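## Task

Take the red tank top from the laundry pile and set it on the table half belonging to the left arm, separate from everything else. All other garments must stay on the half that holds the pile, and nothing may end up on the floor or draped over a table edge. Dropping or tossing laundry is allowed. The result only counts if it holds without the robot, so release the tank top and move the grippers away at the end.

## Robot and tools

ROBOT AND FRAME. Two arms, left_arm and right_arm, each ending in a two-finger gripper. All reported poses share one world frame: origin on the tabletop midway between the arms, +x reaching out over the table, +z upward, left_arm mounted on the +y side. So the left arm's half of the table is the +y half. The arm names do not refer to left or right in any picture. The state line, left_arm: ... | right_arm: ..., gives each gripper's end_effector_position (metres) and end_effector_quat_wxyz; printed positions can be somewhat wrong, more so when an arm reaches far.

GRIPPER AXES. Fingers extend along the gripper's own +z and close along its y. The reported point lies between the finger pads, roughly 1 cm short of the tips.

THE 14-NUMBER ROW. Every motion command is a single flat list of 14 numbers, each in [-1, 1]: first left_arm's dx, dy, dz, rx, ry, rz, opening, then right_arm's same seven. Send all 14 even if one arm should stay still. dx..rz are offsets, not absolute poses, expressed in that gripper's own axes and measured from its pose in the most recent result that showed it (or, before any result in the current scene, and for later calls within the same reply, from where it is when the command begins). A value of 1.0 equals 0.6 m of translation or 180 degrees of turn; rx, ry, rz form one rotation vector. Opening is absolute, not an offset: +1 fully open (0.094 m), -1 closed.

execute_actions. Argument actions is a list holding at most one item. Empty list: just report the current state. Action item: rows (1 to 15 rows of 14 numbers) plus optional steps (up to 15, default 15; each step is 1/30 s). One row is used per step and the final row repeats to fill. Each row is counted from the same base pose, not from the row before. Wait item: steps alone (up to 300), counted from the previous result, so thinking time is included. Optional pictures (boolean) controls whether camera images come back. A refused call does nothing.

move. target is one 14-number row as above; speed is the path's top speed in m/s, 0.002 to 0.5 (default 0.25), rotation capped at twice that in rad/s. Each gripper travels a straight line toward its target; both paths finish together and last 0.5 to 10 s, stopping early if longer is needed. Paths ignore obstacles and the other arm. Grippers trail the path, may wander off it and may exceed speed, especially near full extension. The opening is applied at the start. The result adds a move: line with the ending (done, off_target, moving, held, fault) and any limits (paced = target clipped; held = some steps blocked, after which the arm can jump quickly), plus each gripper's remaining distance. Faster contact hits harder; aiming further past a contact presses harder.

wait. seconds, 0 to 10; the robot gets nothing new.

zoom_image. camera is cam_high, cam_left_wrist or cam_right_wrist; region is [x0, y0, x1, y1] in that camera's pixels (images are 504x504, origin top-left), no bigger than 504 by 504.

finished_scene. scene is the number of the current scene; it ends it irreversibly and reports success.

CONTROL BEHAVIOUR. Each step, the commanded pose is clipped to within 70 mm and 16 degrees of the measured pose, then damped inverse kinematics follow it, favouring position over orientation. After an action an arm only continues to its last clipped pose, so long reaches need several commands; check the pose and send the remainder. Arms usually settle a centimetre or more low, and repeated zero offsets let them sag. To hold an arm, send the offset that returns it to the desired pose in a reply's first call and zeros afterwards. A Hand target line shows the pose the controller is driving toward. The simulation keeps running while you think. pose unreachable and HELD lines mean the clearance check altered or dropped part of a command. Joint ranges (rad): waist -2.618 to 3.054, shoulder 0 to 3.142, elbow 0 to 3.142, wrist pitch -1.571 to 1.571, wrist yaw -1.571 to 1.571, wrist roll -2.094 to 2.094.

GRASPING. grip_measured uses the same scale as opening (each gripper may be off by about 1 mm). To hold cloth, command about 0.03 below grip_measured; a smaller gap holds more gently. Pads push with up to roughly 50 to 62 N.

CAMERAS. cam_high is fixed, looking down over the table from about (0.37, -0.40, 0.64); the two wrist cameras ride on the hands. Calibration (intrinsics, distortion, world-to-camera transform) is supplied and may be off by a few degrees and millimetres.

AVOID. Arms striking or pushing each other (may end the scene), hard impacts and strong pushes into the table, garments landing on the floor or hanging over an edge, and pulling other pieces out of the pile side. Holding loads heats motors: MOTOR HOT at 75 °C, a 10 s stop at 90 °C, and at 100 °C the arm goes limp and falls (OVER-TEMPERATURE FAULT). FAULT lines mean an arm stopped. Finish by opening the gripper and lifting clear so the garment rests on its own.

Each tool is called after "Emit:" by a JSON object that holds its "method" and its "body", one argument or row to a line.

## Session

I'll start by looking at the scene.

Emit:
{"method": "execute_actions", "body": {
  "actions": []
}}

Scene clock: 0.00 s of 6000.00 s.
left_arm: end_effector_position=(+0.3861, +0.2844, +0.4023) grip_measured=+1.000 end_effector_quat_wxyz=(+0.702, -0.015, +0.712, +0.008) | right_arm: end_effector_position=(+0.3745, -0.3190, +0.4145) grip_measured=+1.000 end_effector_quat_wxyz=(+0.714, +0.013, +0.699, -0.017)
Joint positions: left_arm=[-0.012  1.048  1.042 -0.009  0.004 -0.011  0.094] | right_arm=[ 0.001  1.055  1.059  0.017  0.    -0.005  0.094]
Joint velocities: left_arm=[ 0.002 -0.007 -0.007  0.022  0.007  0.007  0.   ] | right_arm=[-0.002 -0.002  0.002 -0.022 -0.007  0.007  0.   ]
Motor temperatures (°C, as the motors report them): left_arm=[25 27 26 24 27 26] | right_arm=[26 26 24 25 25 28]
Hand target (left_arm): +0.382, +0.284, +0.418; +0.716, -0.016, +0.698, +0.007
Hand target (right_arm): +0.372, -0.319, +0.421; +0.719, +0.013, +0.695, -0.018

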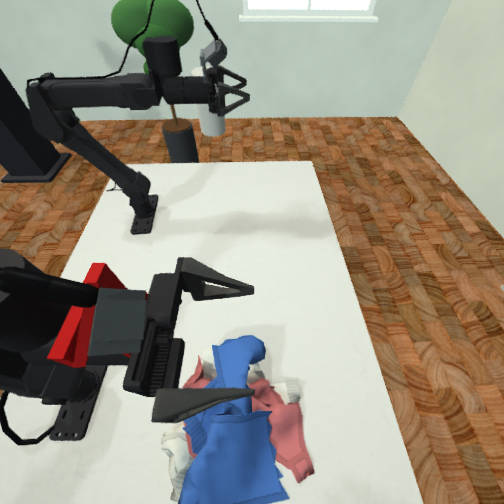

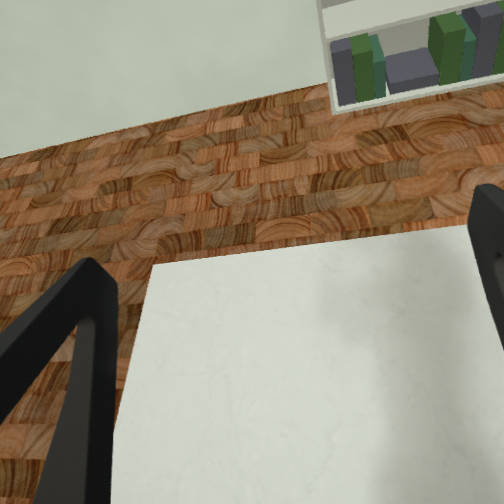

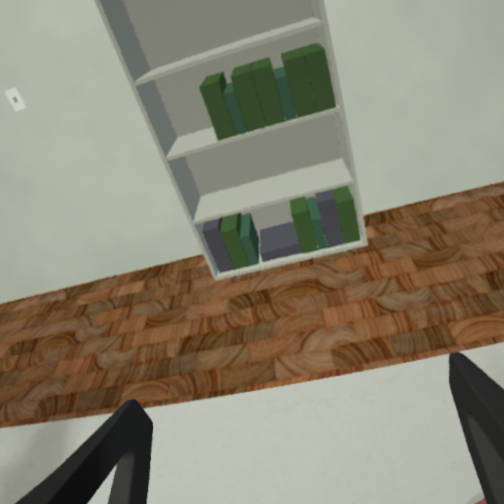

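Emit:
{"method": "zoom_image", "body": {
  "camera": "cam_high",
  "region": [120, 300, 360, 504]
}}

Region (120, 300, 360, 504) of cam_high's 504x504 image, scaled by 2.100, with more detail than that image has; it fills the top 428 rows of this view, and the rest is white.

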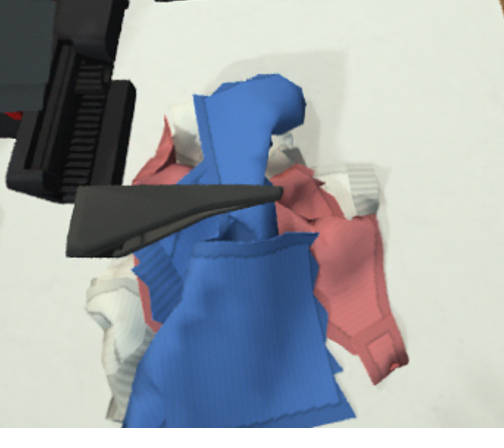

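Emit:
{"method": "move", "body": {
  "target": [0, 0.25, -0.25, 0, 0, 0, 1, 0.574, -0.235, 0.168, 0.385, 0.385, 0.385, 0.3],
  "speed": 0.5
}}

Scene clock: 75.57 s of 6000.00 s.
left_arm: end_effector_position=(+0.2312, +0.4280, +0.4004) grip_measured=+1.000 end_effector_quat_wxyz=(+0.703, -0.028, +0.711, -0.002) | right_arm: end_effector_position=(+0.4743, -0.4652, +0.0613) grip_measured=+0.301 end_effector_quat_wxyz=(+0.024, +0.717, +0.696, +0.012)
Joint positions: left_arm=[ 1.204  0.875  0.973 -0.131  1.218 -0.011  0.094] | right_arm=[-0.281  2.643  2.662 -1.535  0.001  1.275  0.061]
Joint velocities: left_arm=[-0.017 -0.012 -0.007  0.051 -0.095 -0.051  0.   ] | right_arm=[-0.022 -0.007 -0.012 -0.095 -0.037  0.066 -0.001]
Motor temperatures (°C, as the motors report them): left_arm=[25 27 28 32 27 26] | right_arm=[26 27 27 33 25 28]
Hand target (left_arm): +0.230, +0.429, +0.404; +0.705, -0.020, +0.709, +0.003
Hand target (right_arm): +0.473, -0.466, +0.062; +0.021, +0.720, +0.693, +0.011
Off the commanded pose (left_arm): 0.003 m, 2 deg.
Off the commanded pose (right_arm): 0.012 m, 2 deg.
joint sent to its limit (right arm) — the command would take joint 4 (wrist pitch) past its lower limit, so that joint was sent only as far as its limit.
After step 90, 69.50 s passed at rest.
move: off_target (right_arm)
camera_calibration (this result's frames):
cam_left_wrist: T_world_to_cam=[[0.0269485, -0.974892, -0.221044, 0.498993], [-0.798829, 0.111932, -0.591053, 0.376342], [0.600954, 0.192504, -0.775755, 0.179343], [0, 0, 0, 1]] pos_world=[0.179409, 0.409815, 0.471864]
cam_right_wrist: T_world_to_cam=[[-0.943359, 0.310083, -0.117994, 0.603886], [0.200681, 0.816513, 0.541326, 0.301626], [0.2642, 0.486985, -0.832493, 0.267078], [0, 0, 0, 1]] pos_world=[0.438588, -0.5636, 0.130317]

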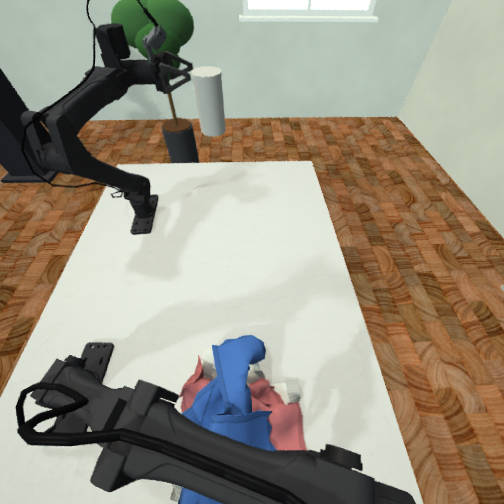

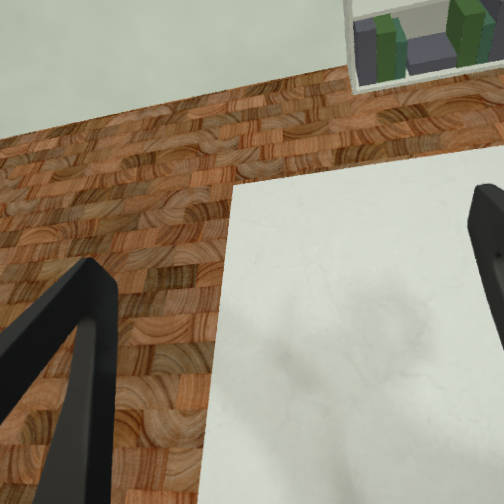

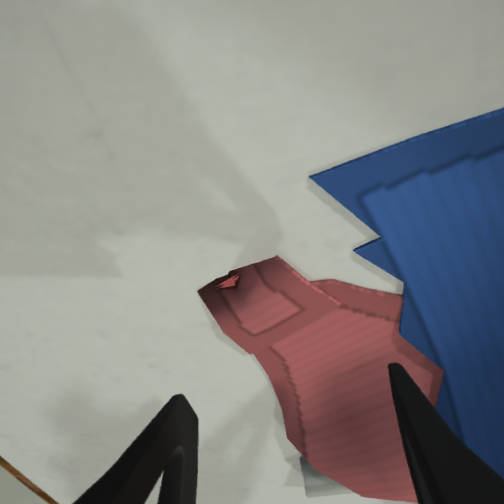

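Emit:
{"method": "execute_actions", "body": {
  "actions": [
    {"rows": [[0, 0, 0, 0, 0, 0, 1, 0, 0, 0.095, 0, 0, 0, 0.3]], "steps": 15}
  ],
  "pictures": false
}}

Scene clock: 103.67 s of 6000.00 s.
left_arm: end_effector_position=(+0.2312, +0.4280, +0.4004) grip_measured=+1.000 end_effector_quat_wxyz=(+0.703, -0.027, +0.711, -0.002) | right_arm: end_effector_position=(+0.4775, -0.4661, +0.0146) grip_measured=+0.301 end_effector_quat_wxyz=(+0.027, +0.718, +0.695, +0.016)
Joint positions: left_arm=[ 1.204  0.875  0.973 -0.13   1.218 -0.011  0.094] | right_arm=[-0.282  2.589  2.37  -1.289 -0.003  1.276  0.061]
Joint velocities: left_arm=[-0.002 -0.002 -0.002 -0.022  0.066 -0.022  0.   ] | right_arm=[ 0.007  0.002 -0.042  0.037  0.037 -0.037 -0.001]
Motor temperatures (°C, as the motors report them): left_arm=[25 27 28 31 27 26] | right_arm=[26 33 27 30 25 28]
Hand target (left_arm): +0.231, +0.428, +0.400; +0.703, -0.028, +0.711, -0.002
Hand target (right_arm): +0.476, -0.466, +0.005; +0.024, +0.717, +0.696, +0.012
Off the commanded pose (left_arm): 0.000 m, 0 deg.
Off the commanded pose (right_arm): 0.010 m, 1 deg.
Steps of this call (steps 1 to 90: nothing new was sent; then 24.60 s passed at rest; steps 91 to 105: all 15 steps of this action). Readings (end_effector_position):
91: left_arm (+0.2312, +0.4280, +0.4004) | right_arm (+0.4739, -0.4650, +0.0565)
92: left_arm (+0.2312, +0.4280, +0.4004) | right_arm (+0.4737, -0.4649, +0.0506)
94: left_arm (+0.2312, +0.4280, +0.4004) | right_arm (+0.4690, -0.4633, +0.0292)
98: left_arm (+0.2312, +0.4280, +0.4004) | right_arm (+0.4720, -0.4644, +0.0228)
105: the state above

Down on the cloth. Now I'll close the gripper on the strap.

Emit:
{"method": "execute_actions", "body": {
  "actions": [
    {"rows": [[0, 0, 0, 0, 0, 0, 1, 0, 0, 0.015, 0, 0, 0, -1]], "steps": 15}
  ]
}}

Scene clock: 106.67 s of 6000.00 s.
left_arm: end_effector_position=(+0.2312, +0.4280, +0.4004) grip_measured=+1.000 end_effector_quat_wxyz=(+0.703, -0.027, +0.711, -0.002) | right_arm: end_effector_position=(+0.4834, -0.4670, +0.0143) grip_measured=-0.970 end_effector_quat_wxyz=(+0.036, +0.717, +0.695, +0.024)
Joint positions: left_arm=[ 1.204  0.875  0.973 -0.13   1.218 -0.011  0.094] | right_arm=[-0.282  2.589  2.367 -1.262 -0.009  1.276  0.001]
Joint velocities: left_arm=[-0.007 -0.002 -0.017  0.037  0.051  0.022  0.   ] | right_arm=[-0.012 -0.007 -0.002  0.095 -0.066  0.051 -0.001]
Motor temperatures (°C, as the motors report them): left_arm=[25 27 28 31 27 26] | right_arm=[26 33 27 30 25 28]
Hand target (left_arm): +0.231, +0.428, +0.400; +0.703, -0.027, +0.711, -0.002
Hand target (right_arm): +0.478, -0.466, +0.006; +0.027, +0.718, +0.695, +0.016
Off the commanded pose (left_arm): 0.000 m, 0 deg.
Off the commanded pose (right_arm): 0.010 m, 1 deg.
Steps of this call (steps 1 to 75: nothing new was sent; steps 76 to 90: all 15 steps of this action). Readings (end_effector_position):
76: left_arm (+0.2312, +0.4280, +0.4004) | right_arm (+0.4782, -0.4663, +0.0146)
77: left_arm (+0.2312, +0.4280, +0.4004) | right_arm (+0.4778, -0.4662, +0.0141)
79: left_arm (+0.2312, +0.4280, +0.4004) | right_arm (+0.4808, -0.4667, +0.0141)
83: left_arm (+0.2312, +0.4280, +0.4004) | right_arm (+0.4833, -0.4670, +0.0143)
90: the state above
camera_calibration (this result's frames):
cam_left_wrist: T_world_to_cam=[[0.0266058, -0.974822, -0.22139, 0.499128], [-0.798709, 0.112448, -0.591118, 0.37616], [0.601129, 0.192553, -0.775607, 0.179275], [0, 0, 0, 1]] pos_world=[0.179395, 0.409743, 0.471903]
cam_right_wrist: T_world_to_cam=[[-0.938199, 0.311815, -0.150181, 0.60628], [0.183829, 0.816622, 0.547116, 0.334827], [0.29324, 0.485696, -0.823474, 0.211701], [0, 0, 0, 1]] pos_world=[0.445181, -0.565296, 0.0821926]

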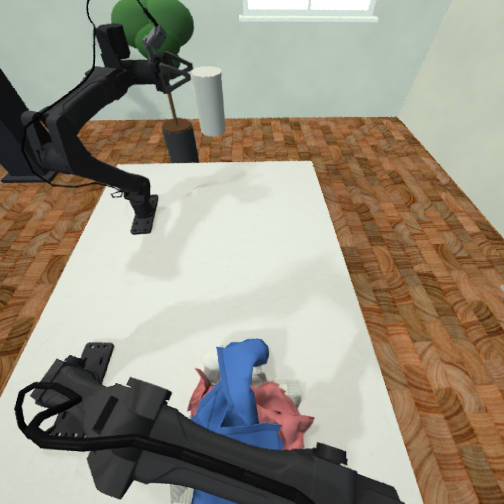

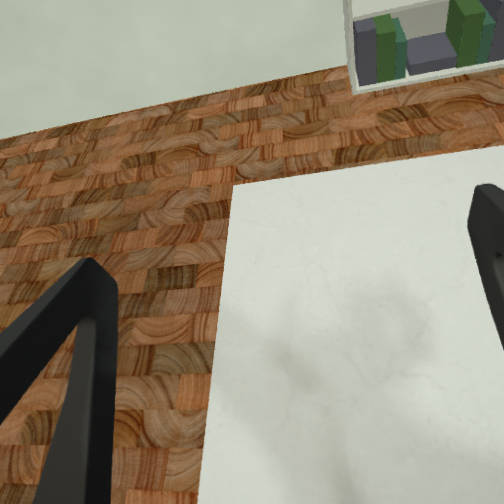

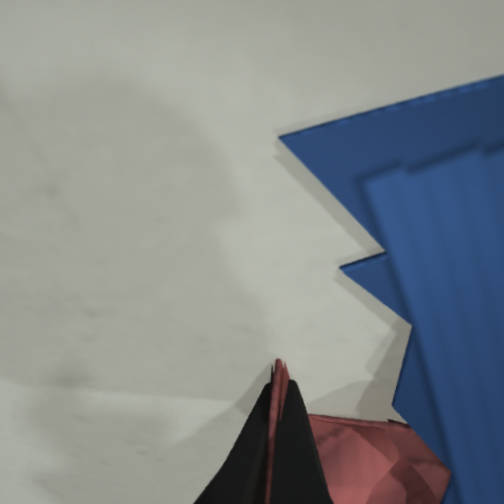

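Emit:
{"method": "move", "body": {
  "target": [0, 0, 0, 0, 0, 0, 1, 0, 0, -0.25, 0, 0, 0, -1],
  "speed": 0.15
}}

Scene clock: 112.70 s of 6000.00 s.
left_arm: end_effector_position=(+0.2312, +0.4280, +0.4004) grip_measured=+1.000 end_effector_quat_wxyz=(+0.703, -0.027, +0.711, -0.002) | right_arm: end_effector_position=(+0.4774, -0.4647, +0.1598) grip_measured=-0.970 end_effector_quat_wxyz=(+0.112, +0.712, +0.690, +0.063)
Joint positions: left_arm=[ 1.204  0.875  0.973 -0.13   1.218 -0.011  0.094] | right_arm=[-0.282  2.449  2.672 -1.537 -0.011  1.276  0.001]
Joint velocities: left_arm=[ 0.007 -0.007 -0.022 -0.066 -0.022  0.007  0.   ] | right_arm=[ 0.027 -0.007  0.012  0.037 -0.081 -0.037 -0.001]
Motor temperatures (°C, as the motors report them): left_arm=[25 27 28 31 27 26] | right_arm=[26 34 27 29 25 28]
Hand target (left_arm): +0.231, +0.428, +0.400; +0.703, -0.027, +0.711, -0.002
Hand target (right_arm): +0.473, -0.465, +0.165; +0.110, +0.713, +0.690, +0.062
Off the commanded pose (left_arm): 0.000 m, 0 deg.
Off the commanded pose (right_arm): 0.008 m, 10 deg.
joint sent to its limit (right arm) — the command would take joint 4 (wrist pitch) past its lower limit, so that joint was sent only as far as its limit.
After step 90, 1.63 s passed at rest.
move: off_target (right_arm)
camera_calibration (this result's frames):
cam_left_wrist: T_world_to_cam=[[0.0266058, -0.974822, -0.22139, 0.499128], [-0.798709, 0.112448, -0.591118, 0.37616], [0.601129, 0.192553, -0.775607, 0.179275], [0, 0, 0, 1]] pos_world=[0.179395, 0.409743, 0.471903]
cam_right_wrist: T_world_to_cam=[[-0.900442, 0.299146, -0.315778, 0.624278], [0.0965081, 0.845269, 0.525554, 0.312852], [0.424135, 0.442756, -0.789985, 0.244392], [0, 0, 0, 1]] pos_world=[0.428278, -0.5594, 0.225779]

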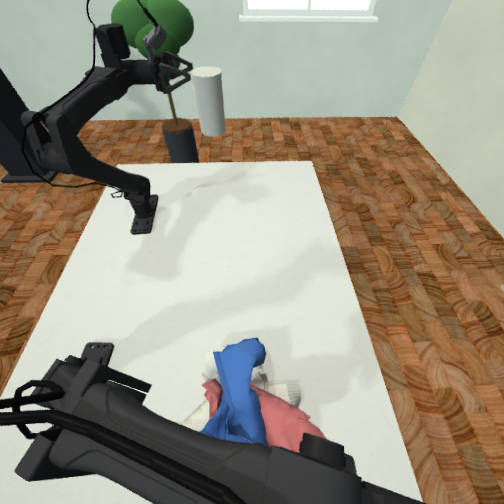

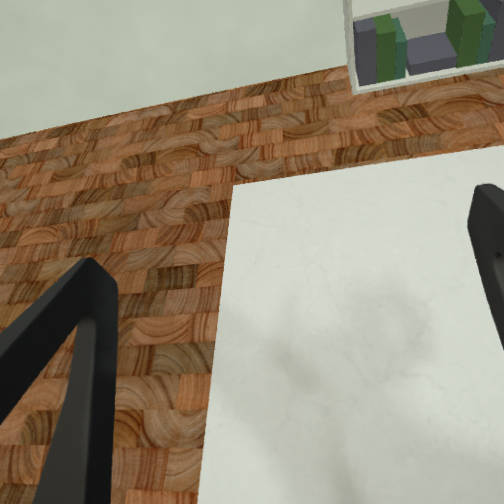

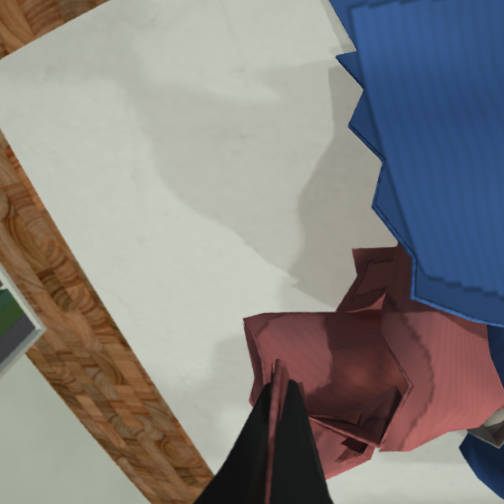

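Emit:
{"method": "move", "body": {
  "target": [0, 0, 0, 0, 0, 0, 1, 0, -0.11, -0.37, 0, 0, 0, -1],
  "speed": 0.2
}}

Scene clock: 123.83 s of 6000.00 s.
left_arm: end_effector_position=(+0.2312, +0.4280, +0.4004) grip_measured=+1.000 end_effector_quat_wxyz=(+0.703, -0.027, +0.711, -0.002) | right_arm: end_effector_position=(+0.3679, -0.4472, +0.3648) grip_measured=-0.970 end_effector_quat_wxyz=(+0.281, +0.685, +0.657, +0.144)
Joint positions: left_arm=[ 1.204  0.875  0.973 -0.13   1.218 -0.011  0.094] | right_arm=[-0.336  1.832  2.445 -1.542 -0.028  1.241  0.001]
Joint velocities: left_arm=[-0.002 -0.012 -0.002 -0.007  0.051 -0.037  0.   ] | right_arm=[-0.002 -0.017 -0.012  0.081  0.037 -0.007  0.   ]
Motor temperatures (°C, as the motors report them): left_arm=[25 27 28 31 27 26] | right_arm=[26 35 27 29 25 28]
Hand target (left_arm): +0.231, +0.428, +0.400; +0.703, -0.027, +0.711, -0.002
Hand target (right_arm): +0.363, -0.449, +0.363; +0.276, +0.685, +0.660, +0.140
Off the commanded pose (left_arm): 0.000 m, 0 deg.
Off the commanded pose (right_arm): 0.011 m, 22 deg; orientation clipped at the last step of the last action.
joint sent to its limit (right arm) — the command would take joint 4 (wrist pitch) past its lower limit, so that joint was sent only as far as its limit.
After step 90, 6.53 s passed at rest.
move: off_target (right_arm); limits=paced
camera_calibration (this result's frames):
cam_left_wrist: T_world_to_cam=[[0.0266058, -0.974822, -0.22139, 0.499128], [-0.798709, 0.112448, -0.591118, 0.37616], [0.601129, 0.192553, -0.775607, 0.179275], [0, 0, 0, 1]] pos_world=[0.179395, 0.409743, 0.471903]
cam_right_wrist: T_world_to_cam=[[-0.719838, 0.245458, -0.649294, 0.616349], [-0.0634883, 0.908189, 0.413717, 0.328722], [0.691232, 0.339032, -0.638166, 0.244982], [0, 0, 0, 1]] pos_world=[0.295202, -0.532887, 0.420533]

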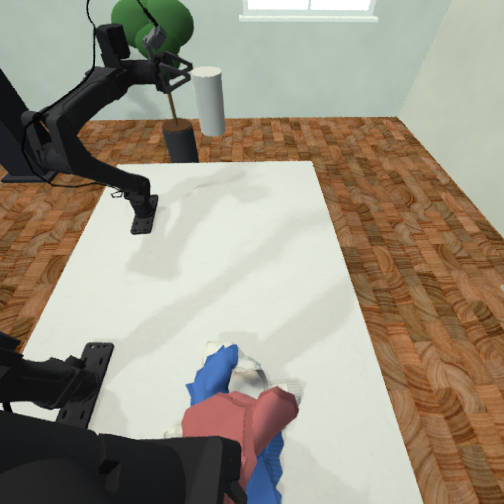

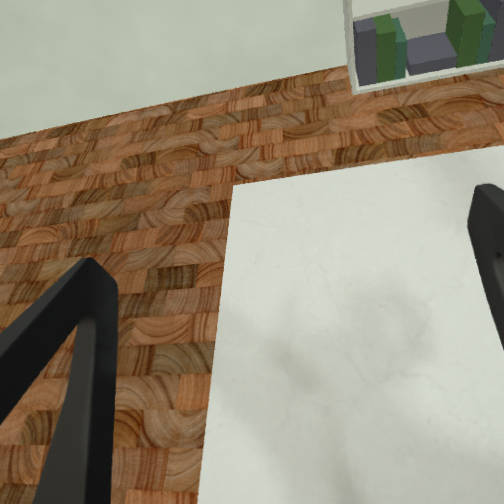

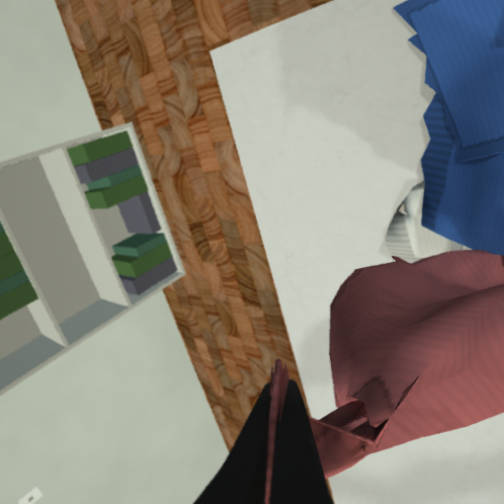

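Emit:
{"method": "move", "body": {
  "target": [0, 0, 0, 0, 0, 0, 1, 1.0, -0.1, -0.22, -0.249, 0.29, -0.261, -1],
  "speed": 0.3
}}

Scene clock: 155.80 s of 6000.00 s.
left_arm: end_effector_position=(+0.2312, +0.4280, +0.4004) grip_measured=+1.000 end_effector_quat_wxyz=(+0.703, -0.027, +0.711, -0.002) | right_arm: end_effector_position=(+0.3001, +0.1664, +0.3296) grip_measured=-0.970 end_effector_quat_wxyz=(+0.227, +0.120, +0.815, +0.520)
Joint positions: left_arm=[ 1.204  0.875  0.973 -0.13   1.218 -0.011  0.094] | right_arm=[ 1.022  1.805  1.735 -0.295 -0.033  1.294  0.001]
Joint velocities: left_arm=[-0.012 -0.002  0.002  0.022 -0.022 -0.022  0.   ] | right_arm=[-0.002 -0.012 -0.017 -0.037 -0.022 -0.051 -0.001]
Motor temperatures (°C, as the motors report them): left_arm=[25 27 28 31 27 26] | right_arm=[26 31 26 31 25 28]
Hand target (left_arm): +0.231, +0.428, +0.400; +0.703, -0.027, +0.711, -0.002
Hand target (right_arm): +0.300, +0.171, +0.343; +0.233, +0.110, +0.806, +0.532
Off the commanded pose (left_arm): 0.000 m, 0 deg.
Off the commanded pose (right_arm): 0.003 m, 2 deg.
After step 865, the last 935 steps of your reply time or wait did not run and took no scene time. You can wait again.
move: done
camera_calibration (this result's frames):
cam_left_wrist: T_world_to_cam=[[0.0266058, -0.974822, -0.22139, 0.499128], [-0.798709, 0.112448, -0.591118, 0.37616], [0.601129, 0.192553, -0.775607, 0.179275], [0, 0, 0, 1]] pos_world=[0.179395, 0.409743, 0.471903]
cam_right_wrist: T_world_to_cam=[[-0.177058, -0.238019, -0.954985, 0.412482], [-0.983534, 0.00708305, 0.180586, 0.28457], [-0.0362187, 0.971235, -0.235354, 0.0416686], [0, 0, 0, 1]] pos_world=[0.354426, 0.055693, 0.352332]

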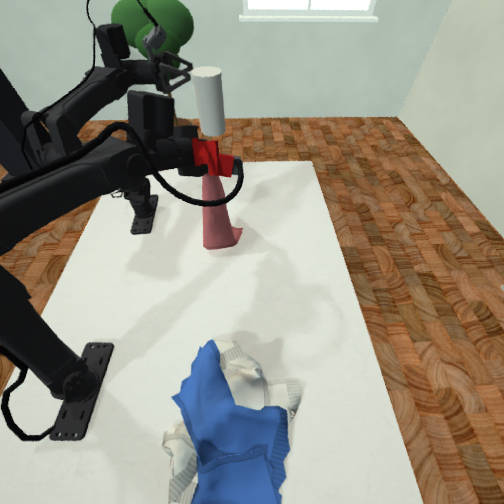

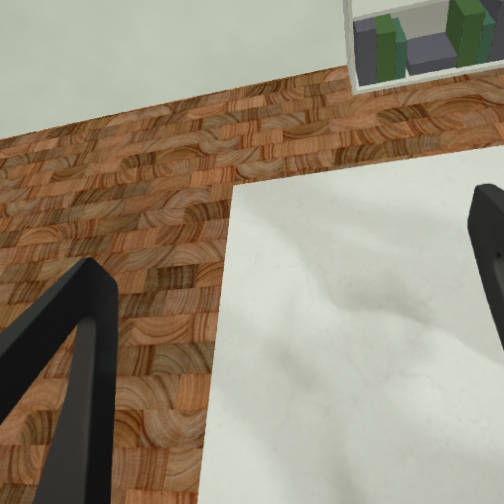

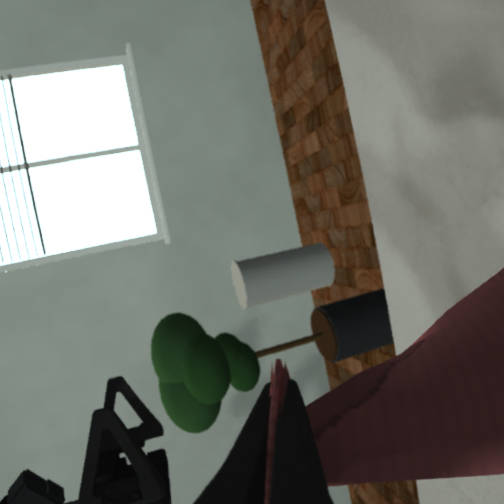

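Emit:
{"method": "execute_actions", "body": {
  "actions": [
    {"rows": [[0,0,0,0,0,0,1, 0.028,-0.028,0.147,0,0,0,-1],[0,0,0,0,0,0,1, 0.028,-0.028,0.147,0,0,0,-1],[0,0,0,0,0,0,1, 0.028,-0.028,0.147,0,0,0,-1],[0,0,0,0,0,0,1, 0.028,-0.028,0.147,0,0,0,-1],[0,0,0,0,0,0,1, 0.028,-0.028,0.147,0,0,0,-1],[0,0,0,0,0,0,1, 0.028,-0.028,0.147,0,0,0,-1],[0,0,0,0,0,0,1, 0.028,-0.028,0.147,0,0,0,-1],[0,0,0,0,0,0,1, 0.028,-0.028,0.147,0,0,0,-1],[0,0,0,0,0,0,1, 0.028,-0.028,0.147,0,0,0,-1],[0,0,0,0,0,0,1, 0.028,-0.028,0.147,0,0,0,0.2]], "steps": 15}
  ],
  "pictures": false
}}

Scene clock: 169.30 s of 6000.00 s.
left_arm: end_effector_position=(+0.2312, +0.4280, +0.4004) grip_measured=+1.000 end_effector_quat_wxyz=(+0.703, -0.027, +0.711, -0.002) | right_arm: end_effector_position=(+0.3281, +0.2337, +0.2349) grip_measured=+0.193 end_effector_quat_wxyz=(+0.207, +0.123, +0.837, +0.491)
Joint positions: left_arm=[ 1.204  0.875  0.973 -0.13   1.218 -0.011  0.094] | right_arm=[ 1.049  2.119  1.872 -0.201 -0.019  1.308  0.056]
Joint velocities: left_arm=[ 0.002  0.007  0.002  0.022 -0.037 -0.022  0.   ] | right_arm=[-0.012  0.012  0.188  0.022 -0.007 -0.066  0.013]
Motor temperatures (°C, as the motors report them): left_arm=[25 27 28 31 27 26] | right_arm=[26 31 28 33 25 28]
Hand target (left_arm): +0.231, +0.428, +0.400; +0.703, -0.027, +0.711, -0.002
Hand target (right_arm): +0.328, +0.234, +0.277; +0.226, +0.121, +0.814, +0.520
Off the commanded pose (left_arm): 0.000 m, 0 deg.
Off the commanded pose (right_arm): 0.044 m, 5 deg.
Steps of this call (steps 1 to 390: nothing new was sent; steps 391 to 405: all 15 steps of this action). Readings (end_effector_position):
391: left_arm (+0.2312, +0.4280, +0.4004) | right_arm (+0.3018, +0.1699, +0.3267)
392: left_arm (+0.2312, +0.4280, +0.4004) | right_arm (+0.3061, +0.1771, +0.3276)
394: left_arm (+0.2312, +0.4280, +0.4004) | right_arm (+0.3141, +0.1966, +0.3150)
398: left_arm (+0.2312, +0.4280, +0.4004) | right_arm (+0.3250, +0.2275, +0.2596)
405: the state above

Released it. Next I'll pull the right arm back, clear of the garment.

Emit:
{"method": "move", "body": {
  "target": [0, 0, 0, 0, 0, 0, 1, 0, 0.15, -0.3, 0, 0, 0, 0.2],
  "speed": 0.4
}}

Scene clock: 174.57 s of 6000.00 s.
left_arm: end_effector_position=(+0.2312, +0.4280, +0.4004) grip_measured=+1.000 end_effector_quat_wxyz=(+0.703, -0.027, +0.711, -0.002) | right_arm: end_effector_position=(+0.2469, +0.1397, +0.3983) grip_measured=+0.199 end_effector_quat_wxyz=(+0.206, +0.123, +0.833, +0.499)
Joint positions: left_arm=[ 1.204  0.875  0.973 -0.13   1.218 -0.011  0.094] | right_arm=[ 1.097  1.744  2.015 -0.701  0.018  1.334  0.056]
Joint velocities: left_arm=[ 0.007  0.012 -0.007  0.037 -0.022  0.037  0.   ] | right_arm=[ 0.022 -0.002 -0.002 -0.051 -0.051  0.081 -0.001]
Motor temperatures (°C, as the motors report them): left_arm=[25 27 28 31 27 26] | right_arm=[26 33 28 33 25 28]
Hand target (left_arm): +0.231, +0.428, +0.400; +0.703, -0.027, +0.711, -0.002
Hand target (right_arm): +0.246, +0.141, +0.395; +0.207, +0.123, +0.837, +0.491
Off the commanded pose (left_arm): 0.000 m, 0 deg.
Off the commanded pose (right_arm): 0.008 m, 1 deg.
After step 90, 0.93 s passed at rest.
move: done; limits=paced
camera_calibration (this result's frames):
cam_left_wrist: T_world_to_cam=[[0.0266058, -0.974822, -0.22139, 0.499128], [-0.798709, 0.112448, -0.591118, 0.37616], [0.601129, 0.192553, -0.775607, 0.179275], [0, 0, 0, 1]] pos_world=[0.179395, 0.409743, 0.471903]
cam_right_wrist: T_world_to_cam=[[-0.22037, -0.28524, -0.932778, 0.47075], [-0.973503, 0.00444574, 0.228632, 0.198777], [-0.061068, 0.958446, -0.278661, 0.107073], [0, 0, 0, 1]] pos_world=[0.303788, 0.0307691, 0.423496]

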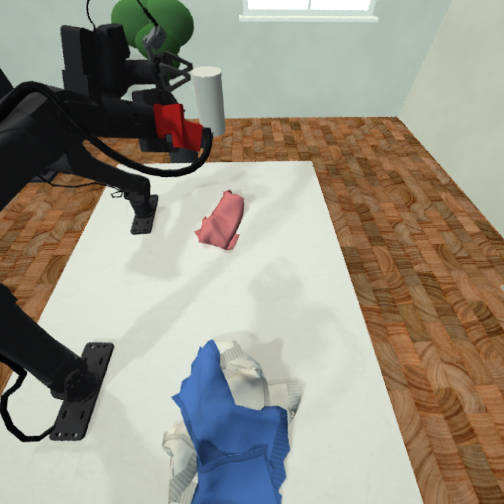

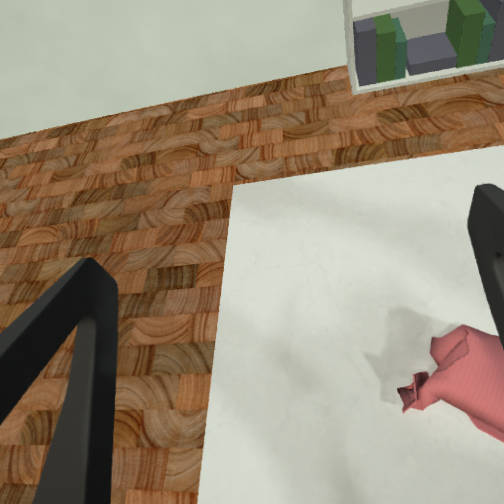

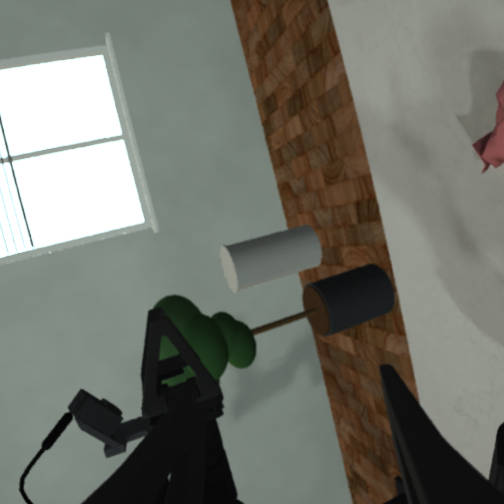

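The red tank top is on the left half by itself. The rest of the pile is still on the right half, and both arms are clear.

Emit:
{"method": "finished_scene", "body": {
  "scene": 1
}}

The scene is finished: the task was done.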